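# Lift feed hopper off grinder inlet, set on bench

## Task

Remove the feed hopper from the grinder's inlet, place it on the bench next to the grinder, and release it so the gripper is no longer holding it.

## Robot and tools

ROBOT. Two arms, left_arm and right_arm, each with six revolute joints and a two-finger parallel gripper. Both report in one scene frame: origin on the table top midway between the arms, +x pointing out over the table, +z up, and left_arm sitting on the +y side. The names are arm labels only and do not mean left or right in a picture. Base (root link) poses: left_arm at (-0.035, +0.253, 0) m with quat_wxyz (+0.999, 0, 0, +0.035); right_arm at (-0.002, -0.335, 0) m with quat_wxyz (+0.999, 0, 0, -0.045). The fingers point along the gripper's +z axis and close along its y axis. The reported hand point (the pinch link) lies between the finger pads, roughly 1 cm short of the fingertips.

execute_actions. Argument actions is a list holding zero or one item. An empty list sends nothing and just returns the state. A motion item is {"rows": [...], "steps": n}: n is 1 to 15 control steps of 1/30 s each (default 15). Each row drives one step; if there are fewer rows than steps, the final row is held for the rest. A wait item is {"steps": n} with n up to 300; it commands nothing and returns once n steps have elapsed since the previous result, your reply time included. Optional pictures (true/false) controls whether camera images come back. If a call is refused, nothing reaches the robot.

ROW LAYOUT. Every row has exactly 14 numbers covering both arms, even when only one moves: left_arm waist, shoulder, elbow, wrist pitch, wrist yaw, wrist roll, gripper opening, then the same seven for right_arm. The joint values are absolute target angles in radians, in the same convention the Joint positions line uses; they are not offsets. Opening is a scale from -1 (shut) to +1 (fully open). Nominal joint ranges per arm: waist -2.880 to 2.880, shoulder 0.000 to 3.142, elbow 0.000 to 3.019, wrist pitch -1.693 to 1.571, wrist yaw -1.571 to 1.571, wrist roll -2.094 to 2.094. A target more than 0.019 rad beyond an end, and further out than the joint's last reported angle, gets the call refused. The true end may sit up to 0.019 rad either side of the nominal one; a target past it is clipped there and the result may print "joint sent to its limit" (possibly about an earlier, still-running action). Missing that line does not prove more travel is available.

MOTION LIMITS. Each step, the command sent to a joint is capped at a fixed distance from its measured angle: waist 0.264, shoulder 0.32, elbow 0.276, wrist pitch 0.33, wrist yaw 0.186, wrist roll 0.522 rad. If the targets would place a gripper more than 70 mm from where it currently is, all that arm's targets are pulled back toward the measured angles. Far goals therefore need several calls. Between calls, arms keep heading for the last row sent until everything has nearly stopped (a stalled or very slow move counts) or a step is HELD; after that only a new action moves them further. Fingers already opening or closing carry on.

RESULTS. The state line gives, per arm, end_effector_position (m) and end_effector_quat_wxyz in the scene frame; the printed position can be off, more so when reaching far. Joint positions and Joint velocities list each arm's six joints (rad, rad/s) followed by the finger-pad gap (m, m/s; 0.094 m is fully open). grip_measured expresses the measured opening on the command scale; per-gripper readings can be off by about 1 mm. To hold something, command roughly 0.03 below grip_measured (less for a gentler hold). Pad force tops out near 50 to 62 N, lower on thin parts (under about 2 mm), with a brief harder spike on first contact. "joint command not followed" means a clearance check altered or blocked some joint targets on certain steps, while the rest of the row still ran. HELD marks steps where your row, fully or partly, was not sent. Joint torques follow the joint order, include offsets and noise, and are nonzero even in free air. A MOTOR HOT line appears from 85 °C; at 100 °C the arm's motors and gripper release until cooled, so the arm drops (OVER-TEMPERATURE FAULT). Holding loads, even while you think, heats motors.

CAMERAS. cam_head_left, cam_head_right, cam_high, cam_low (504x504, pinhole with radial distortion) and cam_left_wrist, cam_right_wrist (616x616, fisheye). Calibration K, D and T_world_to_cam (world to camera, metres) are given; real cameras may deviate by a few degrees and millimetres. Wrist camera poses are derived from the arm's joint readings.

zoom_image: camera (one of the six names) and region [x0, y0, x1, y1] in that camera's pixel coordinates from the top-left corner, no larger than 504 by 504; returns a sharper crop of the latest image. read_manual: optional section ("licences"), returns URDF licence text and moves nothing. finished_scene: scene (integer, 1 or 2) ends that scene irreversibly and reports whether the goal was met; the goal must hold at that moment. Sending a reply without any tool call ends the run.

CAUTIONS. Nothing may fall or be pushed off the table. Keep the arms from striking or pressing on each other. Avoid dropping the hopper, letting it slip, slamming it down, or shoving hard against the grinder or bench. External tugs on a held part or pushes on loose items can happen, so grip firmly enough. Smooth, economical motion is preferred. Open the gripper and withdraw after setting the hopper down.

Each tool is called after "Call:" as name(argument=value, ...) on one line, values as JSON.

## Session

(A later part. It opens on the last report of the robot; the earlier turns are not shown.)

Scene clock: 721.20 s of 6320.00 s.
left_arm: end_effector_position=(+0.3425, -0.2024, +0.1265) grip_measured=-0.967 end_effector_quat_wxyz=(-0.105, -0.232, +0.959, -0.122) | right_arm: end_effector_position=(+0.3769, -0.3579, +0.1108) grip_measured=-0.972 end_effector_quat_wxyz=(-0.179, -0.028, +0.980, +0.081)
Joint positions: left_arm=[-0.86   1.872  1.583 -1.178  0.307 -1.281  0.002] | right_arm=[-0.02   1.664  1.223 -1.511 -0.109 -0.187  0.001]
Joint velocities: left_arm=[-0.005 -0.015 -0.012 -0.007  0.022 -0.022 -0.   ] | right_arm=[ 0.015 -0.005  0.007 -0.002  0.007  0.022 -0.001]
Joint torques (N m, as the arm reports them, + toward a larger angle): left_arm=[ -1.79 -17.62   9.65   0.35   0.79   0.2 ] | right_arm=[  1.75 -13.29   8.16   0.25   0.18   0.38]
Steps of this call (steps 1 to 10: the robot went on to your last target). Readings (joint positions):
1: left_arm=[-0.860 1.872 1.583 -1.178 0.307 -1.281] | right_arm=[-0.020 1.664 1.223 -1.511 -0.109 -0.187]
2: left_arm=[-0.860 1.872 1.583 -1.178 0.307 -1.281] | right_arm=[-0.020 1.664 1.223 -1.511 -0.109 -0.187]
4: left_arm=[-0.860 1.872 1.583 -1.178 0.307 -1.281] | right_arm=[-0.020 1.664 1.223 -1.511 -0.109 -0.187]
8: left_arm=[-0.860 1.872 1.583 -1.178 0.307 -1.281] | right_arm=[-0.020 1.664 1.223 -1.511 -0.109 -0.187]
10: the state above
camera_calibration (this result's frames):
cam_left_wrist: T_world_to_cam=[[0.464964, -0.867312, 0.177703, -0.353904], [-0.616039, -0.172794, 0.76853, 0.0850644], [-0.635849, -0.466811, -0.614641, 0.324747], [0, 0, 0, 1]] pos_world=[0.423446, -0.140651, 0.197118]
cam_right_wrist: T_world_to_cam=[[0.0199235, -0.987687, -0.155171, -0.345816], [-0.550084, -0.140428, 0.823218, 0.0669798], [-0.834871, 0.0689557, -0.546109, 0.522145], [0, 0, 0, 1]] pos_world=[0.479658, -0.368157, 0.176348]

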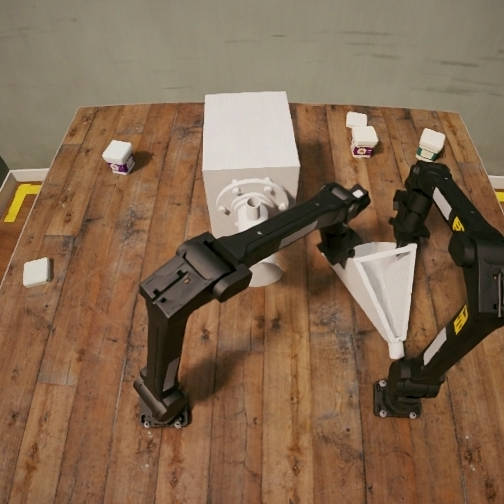

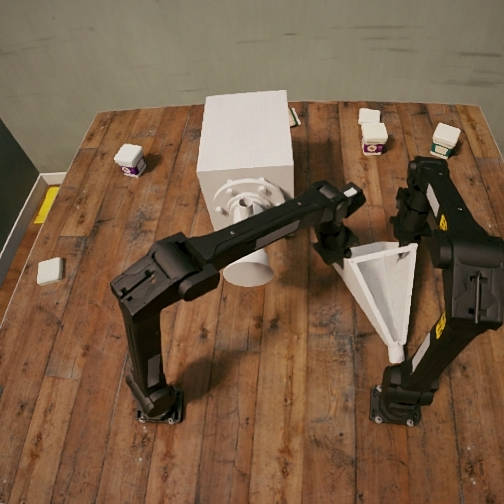

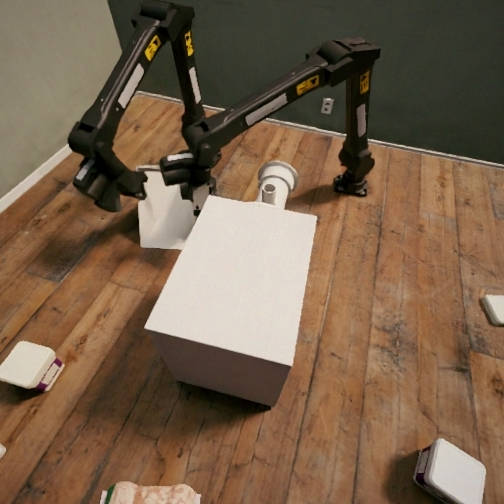

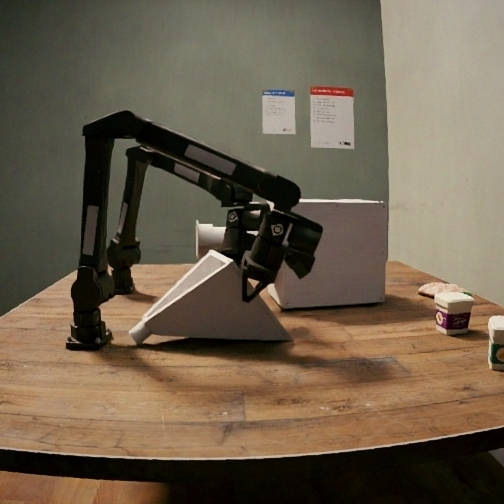

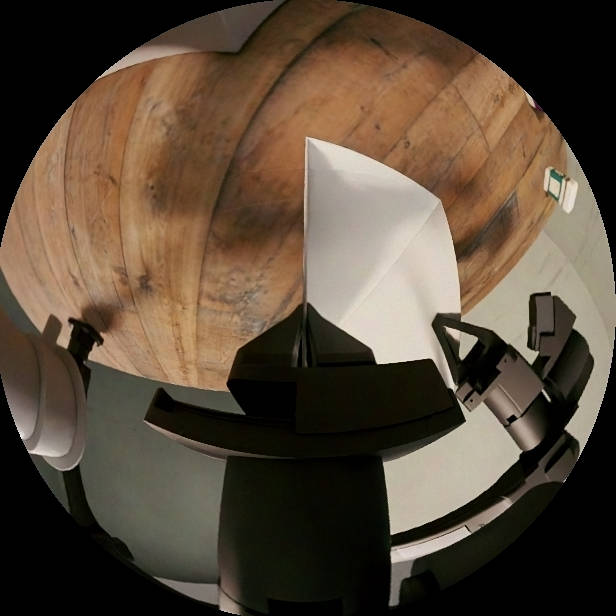

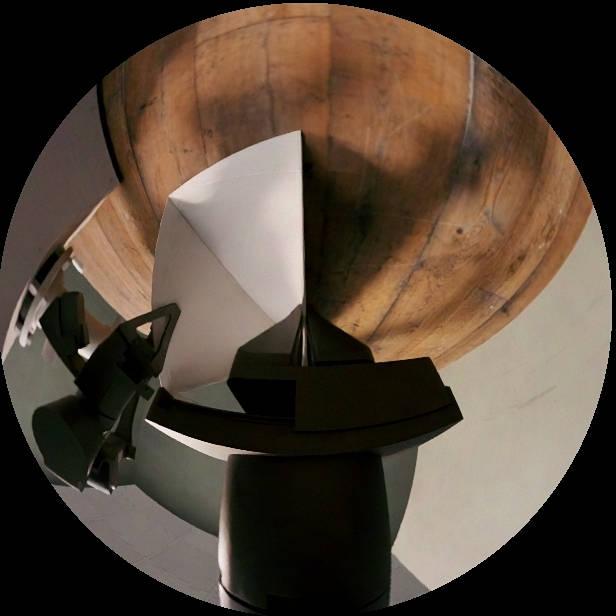

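Call:
execute_actions(actions=[])

Scene clock: 734.00 s of 6320.00 s.
left_arm: end_effector_position=(+0.3425, -0.2024, +0.1265) grip_measured=-0.967 end_effector_quat_wxyz=(-0.105, -0.232, +0.959, -0.122) | right_arm: end_effector_position=(+0.3769, -0.3579, +0.1108) grip_measured=-0.972 end_effector_quat_wxyz=(-0.179, -0.028, +0.980, +0.081)
Joint positions: left_arm=[-0.86   1.872  1.583 -1.178  0.307 -1.281  0.002] | right_arm=[-0.02   1.664  1.223 -1.511 -0.109 -0.187  0.001]
Joint velocities: left_arm=[-0.005 -0.015 -0.002 -0.012 -0.007  0.007 -0.001] | right_arm=[ 0.005 -0.005  0.007  0.002  0.022 -0.051 -0.001]
Joint torques (N m, as the arm reports them, + toward a larger angle): left_arm=[ -1.76 -17.59   9.67   0.34   0.8    0.2 ] | right_arm=[  2.24 -12.81   8.23   0.25   0.15   0.39]
Steps of this call (steps 1 to 15: the robot went on to your last target; steps 16 to 90: nothing new was sent; then 9.80 s passed at rest). Readings (joint positions):
1: left_arm=[-0.860 1.872 1.583 -1.178 0.307 -1.281] | right_arm=[-0.020 1.664 1.223 -1.511 -0.109 -0.187]
2: left_arm=[-0.860 1.872 1.583 -1.178 0.307 -1.281] | right_arm=[-0.020 1.664 1.223 -1.511 -0.109 -0.187]
4: left_arm=[-0.860 1.872 1.583 -1.178 0.307 -1.281] | right_arm=[-0.020 1.664 1.223 -1.511 -0.109 -0.187]
8: left_arm=[-0.860 1.872 1.583 -1.178 0.307 -1.281] | right_arm=[-0.020 1.664 1.223 -1.511 -0.109 -0.187]
90: the state above
All arms were judged still, so your last target was given up. Only a new action makes them travel on or press farther. Fingers that are still opening or closing keep moving.
camera_calibration (this result's frames):
cam_left_wrist: T_world_to_cam=[[0.464964, -0.867312, 0.177703, -0.353904], [-0.616039, -0.172794, 0.76853, 0.0850644], [-0.635849, -0.466811, -0.614641, 0.324747], [0, 0, 0, 1]] pos_world=[0.423446, -0.140651, 0.197118]
cam_right_wrist: T_world_to_cam=[[0.0199235, -0.987687, -0.155171, -0.345816], [-0.550084, -0.140428, 0.823218, 0.0669798], [-0.834871, 0.0689557, -0.546109, 0.522145], [0, 0, 0, 1]] pos_world=[0.479658, -0.368157, 0.176348]

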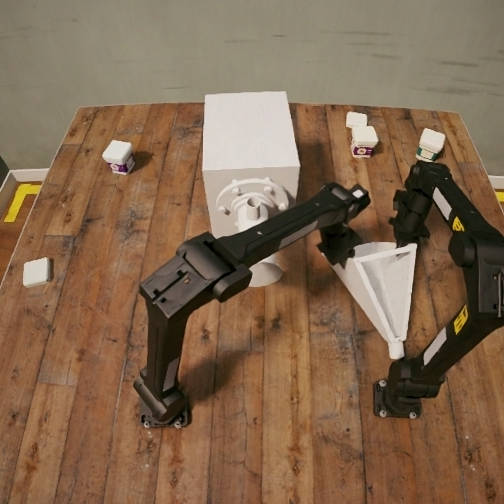

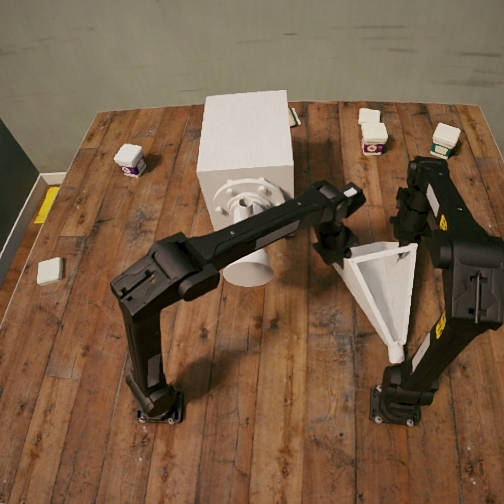

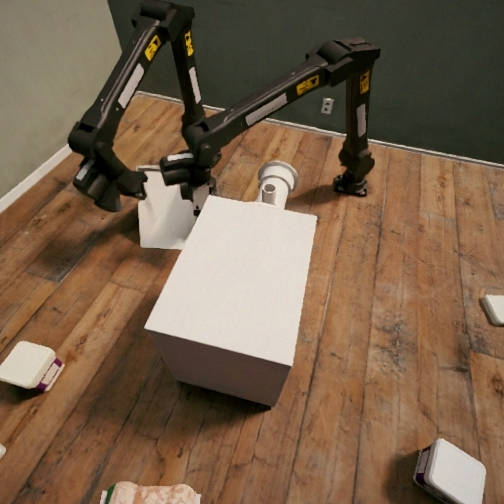

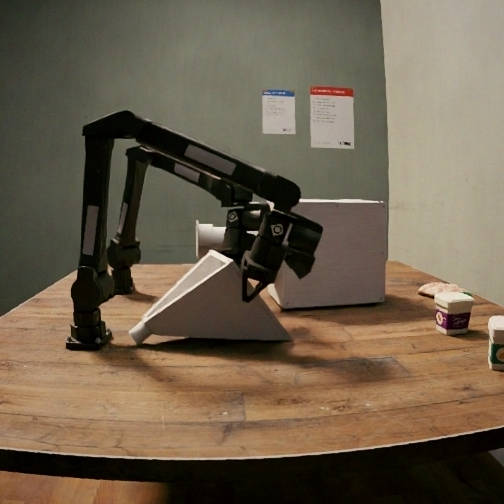

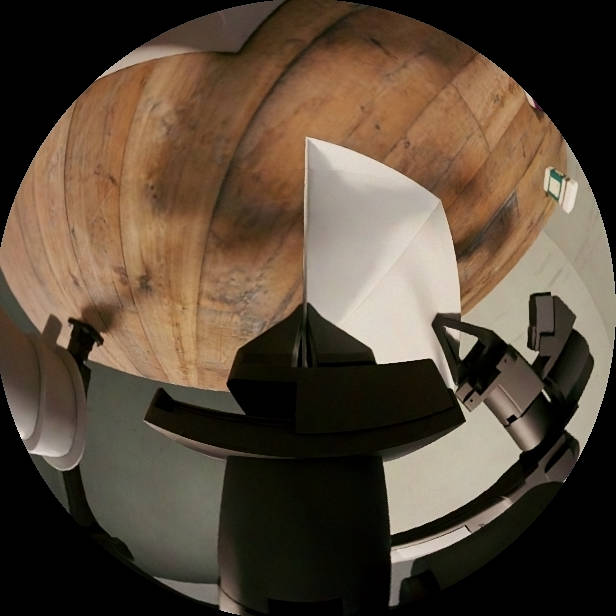

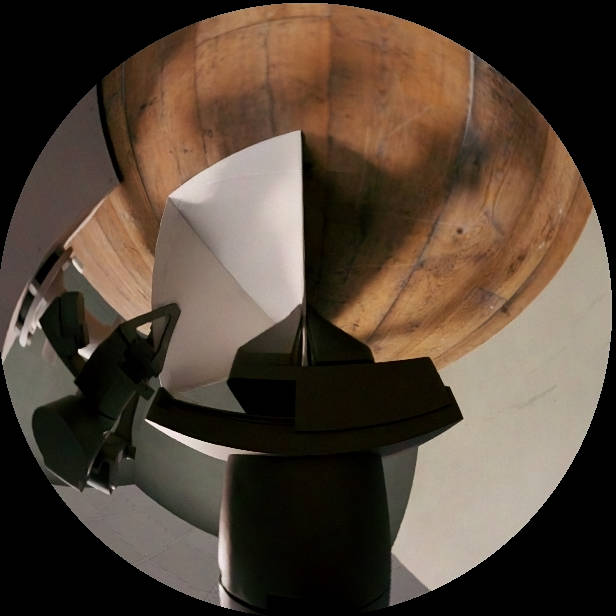

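Call:
execute_actions(actions=[{"rows":[[-0.862,1.862,1.59,-1.178,0.315,-1.275,-0.95,-0.015,1.664,1.234,-1.505,-0.105,-0.175,-0.95],[-0.862,1.862,1.59,-1.178,0.315,-1.275,-0.92,-0.015,1.664,1.234,-1.505,-0.105,-0.175,-0.92],[-0.862,1.862,1.59,-1.178,0.315,-1.275,-0.9,-0.015,1.664,1.234,-1.505,-0.105,-0.175,-0.9],[-0.862,1.862,1.59,-1.178,0.315,-1.275,-0.87,-0.015,1.664,1.234,-1.505,-0.105,-0.175,-0.87],[-0.862,1.862,1.59,-1.178,0.315,-1.275,-0.84,-0.015,1.664,1.234,-1.505,-0.105,-0.175,-0.84],[-0.862,1.862,1.59,-1.178,0.315,-1.275,-0.8,-0.015,1.664,1.234,-1.505,-0.105,-0.175,-0.8],[-0.862,1.862,1.59,-1.178,0.315,-1.275,-0.75,-0.015,1.664,1.234,-1.505,-0.105,-0.175,-0.75],[-0.862,1.862,1.59,-1.178,0.315,-1.275,-0.7,-0.015,1.664,1.234,-1.505,-0.105,-0.175,-0.7],[-0.862,1.862,1.59,-1.178,0.315,-1.275,-0.65,-0.015,1.664,1.234,-1.505,-0.105,-0.175,-0.65],[-0.862,1.862,1.59,-1.178,0.315,-1.275,-0.6,-0.015,1.664,1.234,-1.505,-0.105,-0.175,-0.6],[-0.862,1.862,1.59,-1.178,0.315,-1.275,-0.55,-0.015,1.664,1.234,-1.505,-0.105,-0.175,-0.55],[-0.862,1.862,1.59,-1.178,0.315,-1.275,-0.5,-0.015,1.664,1.234,-1.505,-0.105,-0.175,-0.5]],"steps":15}])

Scene clock: 746.53 s of 6320.00 s.
left_arm: end_effector_position=(+0.3419, -0.2030, +0.1268) grip_measured=-0.502 end_effector_quat_wxyz=(-0.107, -0.232, +0.959, -0.123) | right_arm: end_effector_position=(+0.3769, -0.3579, +0.1108) grip_measured=-0.503 end_effector_quat_wxyz=(-0.179, -0.027, +0.980, +0.081)
Joint positions: left_arm=[-0.86   1.872  1.583 -1.178  0.312 -1.281  0.023] | right_arm=[-0.02   1.664  1.223 -1.511 -0.109 -0.186  0.023]
Joint velocities: left_arm=[ 0.005  0.005 -0.002  0.012 -0.007 -0.037 -0.   ] | right_arm=[ 0.005 -0.005 -0.012 -0.012 -0.051 -0.022  0.001]
Joint torques (N m, as the arm reports them, + toward a larger angle): left_arm=[ -1.73 -17.25  10.29   0.34   0.31   0.07] | right_arm=[  1.42 -12.42   8.1   -0.08   0.     0.15]
Steps of this call (steps 1 to 90: nothing new was sent; then 9.03 s passed at rest; steps 91 to 105: all 15 steps of this action). Readings (joint positions):
91: left_arm=[-0.860 1.872 1.583 -1.178 0.307 -1.281] | right_arm=[-0.020 1.664 1.223 -1.511 -0.109 -0.187]
92: left_arm=[-0.860 1.872 1.583 -1.178 0.307 -1.281] | right_arm=[-0.020 1.664 1.223 -1.511 -0.109 -0.187]
94: left_arm=[-0.860 1.872 1.583 -1.178 0.308 -1.281] | right_arm=[-0.020 1.664 1.223 -1.511 -0.109 -0.186]
98: left_arm=[-0.860 1.872 1.583 -1.178 0.312 -1.281] | right_arm=[-0.020 1.664 1.223 -1.511 -0.109 -0.186]
105: the state above
camera_calibration (this result's frames):
cam_left_wrist: T_world_to_cam=[[0.465146, -0.86693, 0.179082, -0.354312], [-0.613428, -0.169807, 0.771279, 0.0837687], [-0.638236, -0.468612, -0.610785, 0.32423], [0, 0, 0, 1]] pos_world=[0.423128, -0.141001, 0.196877]
cam_right_wrist: T_world_to_cam=[[0.0184979, -0.987798, -0.154639, -0.345377], [-0.550094, -0.139206, 0.823418, 0.0673986], [-0.834898, 0.0698344, -0.545957, 0.522452], [0, 0, 0, 1]] pos_world=[0.479658, -0.368266, 0.176331]

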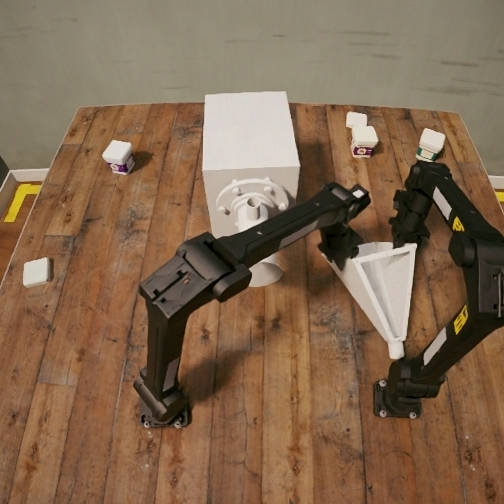

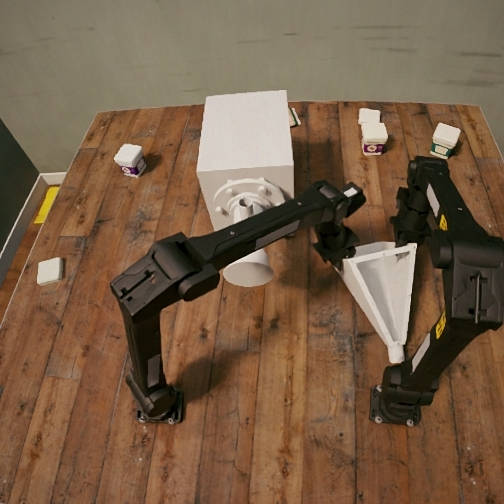

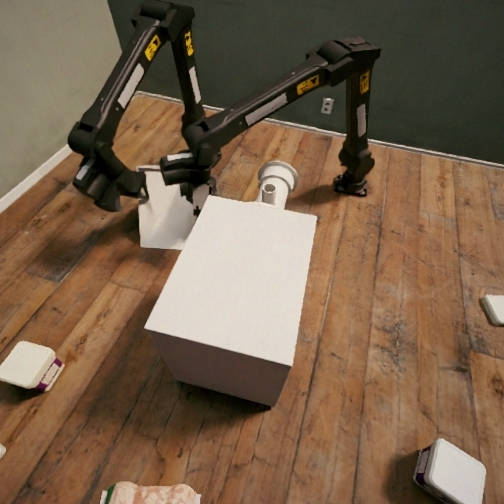

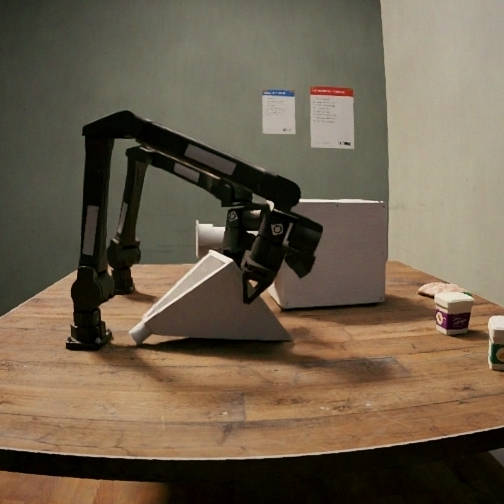

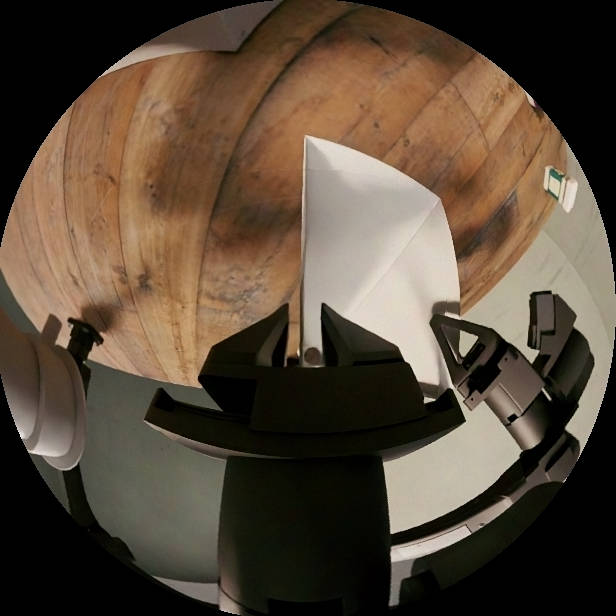

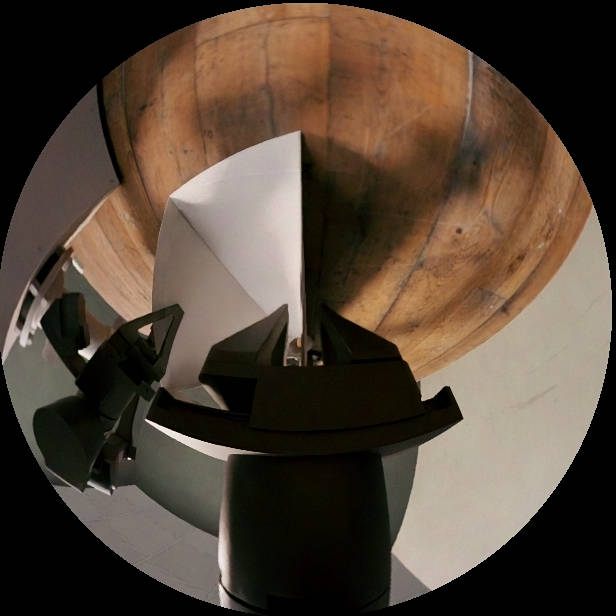

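Call:
execute_actions(actions=[{"rows":[[-0.862,1.858,1.605,-1.184,0.315,-1.275,-0.45,-0.015,1.658,1.247,-1.512,-0.105,-0.18,-0.45],[-0.862,1.855,1.617,-1.19,0.315,-1.275,-0.4,-0.015,1.653,1.259,-1.518,-0.105,-0.18,-0.4],[-0.862,1.852,1.628,-1.196,0.315,-1.275,-0.4,-0.015,1.648,1.27,-1.524,-0.105,-0.18,-0.4],[-0.862,1.849,1.634,-1.202,0.315,-1.275,-0.4,-0.015,1.644,1.275,-1.53,-0.105,-0.18,-0.4],[-0.862,1.846,1.639,-1.208,0.315,-1.275,-0.4,-0.015,1.641,1.279,-1.536,-0.105,-0.18,-0.4],[-0.862,1.844,1.644,-1.214,0.315,-1.275,-0.4,-0.015,1.638,1.283,-1.542,-0.105,-0.18,-0.4],[-0.862,1.842,1.648,-1.22,0.315,-1.275,-0.4,-0.015,1.635,1.287,-1.548,-0.105,-0.18,-0.4],[-0.862,1.84,1.652,-1.226,0.315,-1.275,-0.4,-0.015,1.632,1.29,-1.554,-0.105,-0.18,-0.4],[-0.862,1.838,1.657,-1.232,0.315,-1.275,-0.4,-0.015,1.629,1.294,-1.56,-0.105,-0.18,-0.4],[-0.862,1.836,1.661,-1.238,0.315,-1.275,-0.4,-0.015,1.626,1.297,-1.566,-0.105,-0.18,-0.4],[-0.862,1.834,1.665,-1.244,0.315,-1.275,-0.4,-0.015,1.623,1.301,-1.572,-0.105,-0.18,-0.4],[-0.862,1.832,1.67,-1.25,0.315,-1.275,-0.4,-0.015,1.62,1.304,-1.578,-0.105,-0.18,-0.4],[-0.862,1.83,1.674,-1.256,0.315,-1.275,-0.4,-0.015,1.617,1.308,-1.584,-0.105,-0.18,-0.4],[-0.862,1.828,1.678,-1.262,0.315,-1.275,-0.4,-0.015,1.614,1.311,-1.59,-0.105,-0.18,-0.4],[-0.862,1.826,1.683,-1.268,0.315,-1.275,-0.4,-0.015,1.611,1.315,-1.596,-0.105,-0.18,-0.4]],"steps":15}], pictures=false)

Call:
execute_actions(actions=[{"rows":[[-0.862,1.824,1.688,-1.274,0.315,-1.275,-0.4,-0.015,1.608,1.319,-1.602,-0.105,-0.18,-0.4],[-0.862,1.822,1.693,-1.28,0.315,-1.275,-0.4,-0.015,1.605,1.323,-1.608,-0.105,-0.18,-0.4],[-0.862,1.82,1.698,-1.286,0.315,-1.275,-0.4,-0.015,1.602,1.327,-1.614,-0.105,-0.18,-0.4],[-0.862,1.818,1.703,-1.292,0.315,-1.275,-0.4,-0.015,1.599,1.331,-1.62,-0.105,-0.18,-0.4],[-0.862,1.816,1.708,-1.298,0.315,-1.275,-0.4,-0.015,1.596,1.335,-1.626,-0.105,-0.18,-0.4],[-0.862,1.814,1.713,-1.304,0.315,-1.275,-0.4,-0.015,1.593,1.339,-1.632,-0.105,-0.18,-0.4],[-0.862,1.812,1.718,-1.31,0.315,-1.275,-0.4,-0.015,1.59,1.343,-1.638,-0.105,-0.18,-0.4],[-0.862,1.81,1.723,-1.316,0.315,-1.275,-0.4,-0.015,1.587,1.347,-1.644,-0.105,-0.18,-0.4],[-0.862,1.808,1.728,-1.322,0.315,-1.275,-0.4,-0.015,1.584,1.351,-1.65,-0.105,-0.18,-0.4],[-0.862,1.806,1.733,-1.328,0.315,-1.275,-0.4,-0.015,1.581,1.355,-1.656,-0.105,-0.18,-0.4],[-0.862,1.804,1.738,-1.334,0.315,-1.275,-0.4,-0.015,1.578,1.36,-1.662,-0.105,-0.18,-0.4],[-0.862,1.802,1.743,-1.34,0.315,-1.275,-0.4,-0.015,1.575,1.365,-1.668,-0.105,-0.18,-0.4],[-0.862,1.8,1.748,-1.346,0.315,-1.275,-0.4,-0.015,1.572,1.37,-1.672,-0.105,-0.18,-0.4],[-0.862,1.798,1.753,-1.35,0.315,-1.275,-0.4,-0.015,1.569,1.375,-1.675,-0.105,-0.18,-0.4],[-0.862,1.796,1.758,-1.354,0.315,-1.275,-0.4,-0.015,1.566,1.38,-1.675,-0.105,-0.18,-0.4]],"steps":15}], pictures=false)

Call:
execute_actions(actions=[{"steps":15}])

Scene clock: 762.13 s of 6320.00 s.
left_arm: end_effector_position=(+0.3396, -0.2007, +0.1506) grip_measured=-0.402 end_effector_quat_wxyz=(-0.110, -0.233, +0.959, -0.118) | right_arm: end_effector_position=(+0.3780, -0.3580, +0.1375) grip_measured=-0.403 end_effector_quat_wxyz=(-0.176, -0.027, +0.981, +0.080)
Joint positions: left_arm=[-0.86   1.854  1.622 -1.247  0.312 -1.281  0.028] | right_arm=[-0.02   1.634  1.262 -1.573 -0.109 -0.186  0.028]
Joint velocities: left_arm=[-0.024 -0.103  0.164 -0.183 -0.037  0.007 -0.   ] | right_arm=[-0.005 -0.142  0.1   -0.183  0.007 -0.066  0.001]
Joint torques (N m, as the arm reports them, + toward a larger angle): left_arm=[ -1.77 -18.18  14.84  -0.01   0.31   0.07] | right_arm=[  0.35 -14.28  10.98  -0.37   0.04   0.04]
Steps of this call (steps 1 to 15: the robot went on to your last target; steps 16 to 90: nothing new was sent; then 12.10 s passed at rest; steps 91 to 105: all 15 steps of this action). Readings (joint positions):
91: left_arm=[-0.860 1.872 1.583 -1.178 0.312 -1.281] | right_arm=[-0.020 1.664 1.223 -1.511 -0.109 -0.186]
92: left_arm=[-0.860 1.872 1.583 -1.179 0.312 -1.281] | right_arm=[-0.020 1.664 1.223 -1.511 -0.109 -0.186]
94: left_arm=[-0.860 1.871 1.583 -1.184 0.312 -1.281] | right_arm=[-0.020 1.664 1.223 -1.513 -0.109 -0.186]
98: left_arm=[-0.860 1.870 1.590 -1.206 0.312 -1.281] | right_arm=[-0.020 1.661 1.234 -1.532 -0.109 -0.186]
105: the state above

Scene clock: 762.63 s of 6320.00 s.
left_arm: end_effector_position=(+0.3396, -0.2007, +0.1974) grip_measured=-0.402 end_effector_quat_wxyz=(-0.105, -0.231, +0.959, -0.126) | right_arm: end_effector_position=(+0.3775, -0.3580, +0.1773) grip_measured=-0.403 end_effector_quat_wxyz=(-0.168, -0.028, +0.982, +0.079)
Joint positions: left_arm=[-0.86   1.82   1.696 -1.336  0.312 -1.281  0.028] | right_arm=[-0.02   1.59   1.321 -1.66  -0.109 -0.186  0.028]
Joint velocities: left_arm=[ 0.015 -0.063  0.12  -0.164  0.022 -0.007 -0.   ] | right_arm=[-0.005 -0.083  0.125 -0.076  0.007  0.066  0.   ]
Joint torques (N m, as the arm reports them, + toward a larger angle): left_arm=[ -1.75 -17.9   15.26  -0.06   0.31   0.06] | right_arm=[  0.49 -14.65  11.86  -0.52  -0.01   0.06]
Steps of this call (steps 1 to 15: all 15 steps of this action). Readings (joint positions):
1: left_arm=[-0.860 1.851 1.627 -1.253 0.312 -1.281] | right_arm=[-0.020 1.630 1.266 -1.579 -0.109 -0.186]
2: left_arm=[-0.860 1.847 1.632 -1.259 0.312 -1.281] | right_arm=[-0.020 1.626 1.270 -1.585 -0.109 -0.186]
4: left_arm=[-0.860 1.841 1.643 -1.271 0.312 -1.281] | right_arm=[-0.020 1.619 1.278 -1.598 -0.109 -0.186]
8: left_arm=[-0.860 1.831 1.664 -1.295 0.312 -1.281] | right_arm=[-0.020 1.608 1.293 -1.621 -0.109 -0.186]
15: the state above

Scene clock: 763.13 s of 6320.00 s.
left_arm: end_effector_position=(+0.3401, -0.2011, +0.2077) grip_measured=-0.402 end_effector_quat_wxyz=(-0.102, -0.230, +0.959, -0.132) | right_arm: end_effector_position=(+0.3804, -0.3583, +0.1869) grip_measured=-0.403 end_effector_quat_wxyz=(-0.156, -0.028, +0.984, +0.078)
Joint positions: left_arm=[-0.86   1.81   1.708 -1.345  0.312 -1.281  0.028] | right_arm=[-0.02   1.576  1.336 -1.665 -0.109 -0.186  0.028]
Joint velocities: left_arm=[-0.005 -0.024 -0.012 -0.007 -0.007  0.007 -0.   ] | right_arm=[ 0.015 -0.005  0.002 -0.007 -0.007 -0.037  0.001]
Joint torques (N m, as the arm reports them, + toward a larger angle): left_arm=[ -1.82 -17.35  14.92  -0.05   0.31   0.07] | right_arm=[  0.91 -13.15  11.28  -0.29   0.02   0.07]
Steps of this call (steps 1 to 15: the robot went on to your last target). Readings (joint positions):
1: left_arm=[-0.860 1.818 1.700 -1.340 0.312 -1.281] | right_arm=[-0.020 1.587 1.326 -1.662 -0.109 -0.186]
2: left_arm=[-0.860 1.817 1.703 -1.342 0.312 -1.281] | right_arm=[-0.020 1.584 1.329 -1.663 -0.109 -0.186]
4: left_arm=[-0.860 1.813 1.707 -1.343 0.312 -1.281] | right_arm=[-0.020 1.579 1.335 -1.664 -0.109 -0.186]
8: left_arm=[-0.860 1.810 1.708 -1.344 0.312 -1.281] | right_arm=[-0.020 1.576 1.336 -1.665 -0.109 -0.186]
15: the state above
camera_calibration (this result's frames):
cam_left_wrist: T_world_to_cam=[[0.462356, -0.864113, 0.198833, -0.36894], [-0.624766, -0.158359, 0.764585, 0.0280838], [-0.629201, -0.477735, -0.613087, 0.368934], [0, 0, 0, 1]] pos_world=[0.420261, -0.138106, 0.278073]
cam_right_wrist: T_world_to_cam=[[0.0256817, -0.988589, -0.148433, -0.338227], [-0.588507, -0.134976, 0.797145, 0.0276315], [-0.808084, 0.0668816, -0.585258, 0.562996], [0, 0, 0, 1]] pos_world=[0.479896, -0.368292, 0.257268]

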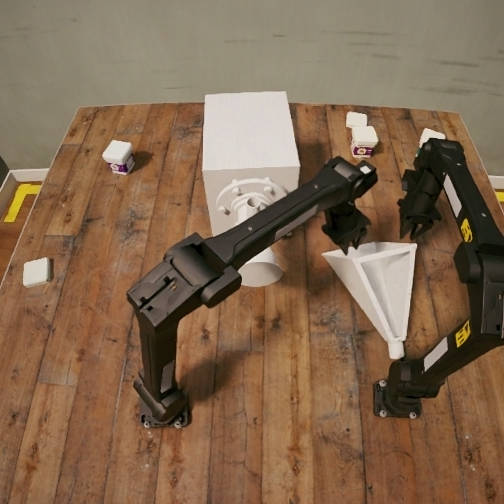

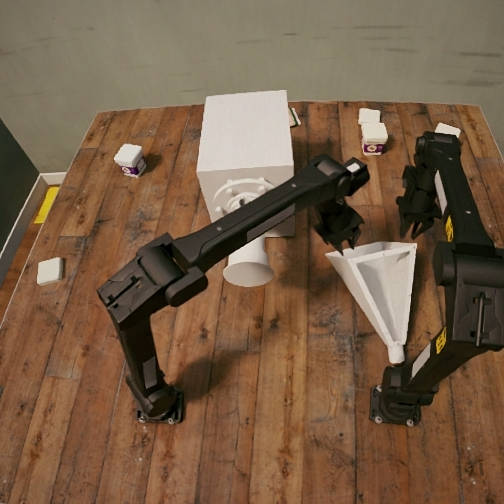

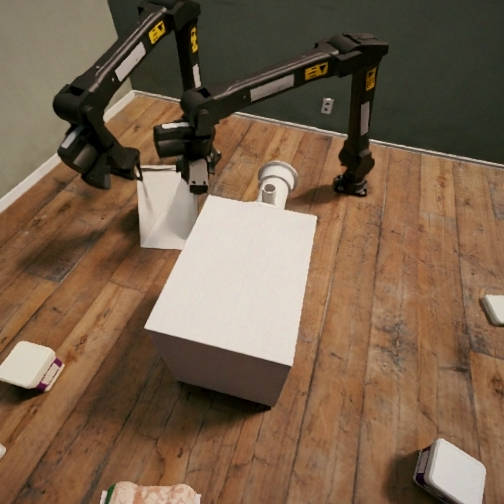

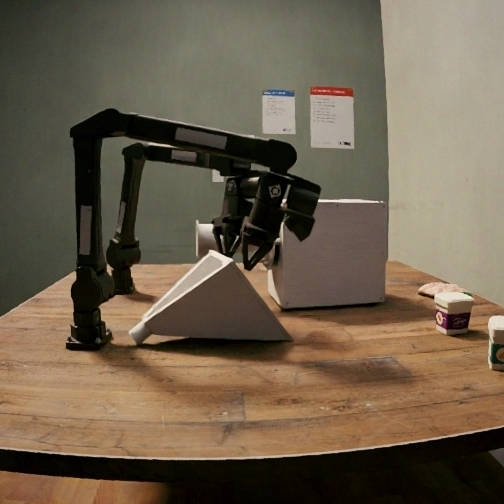

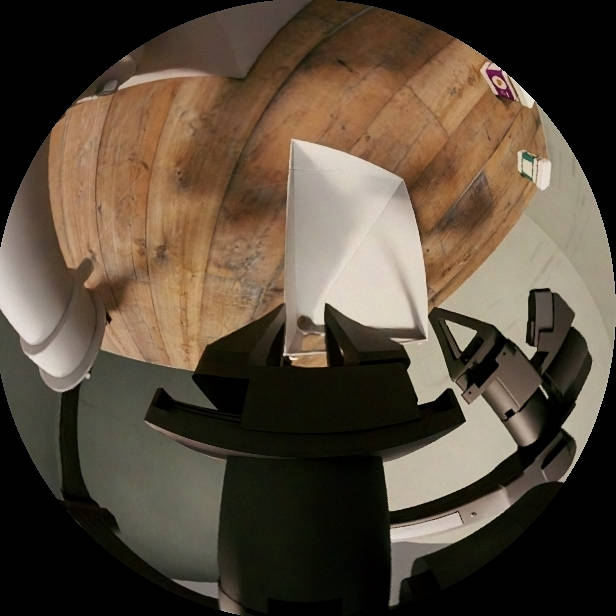

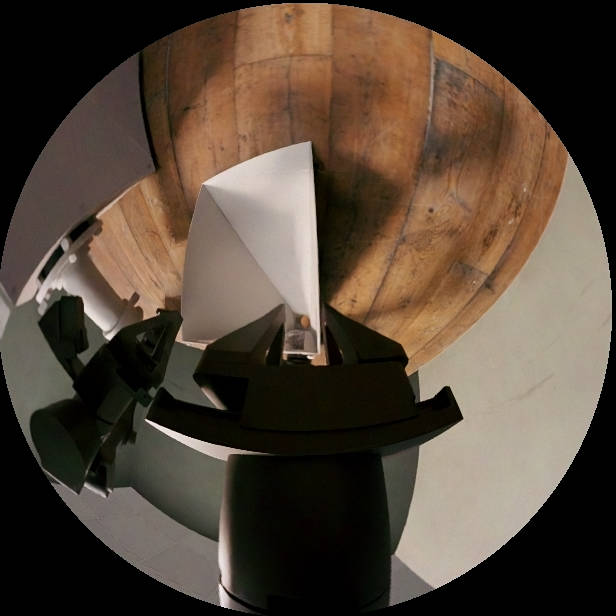

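Grippers are clear and the hopper rests stably.

Call:
finished_scene(scene=1)

The scene is finished: the task was done.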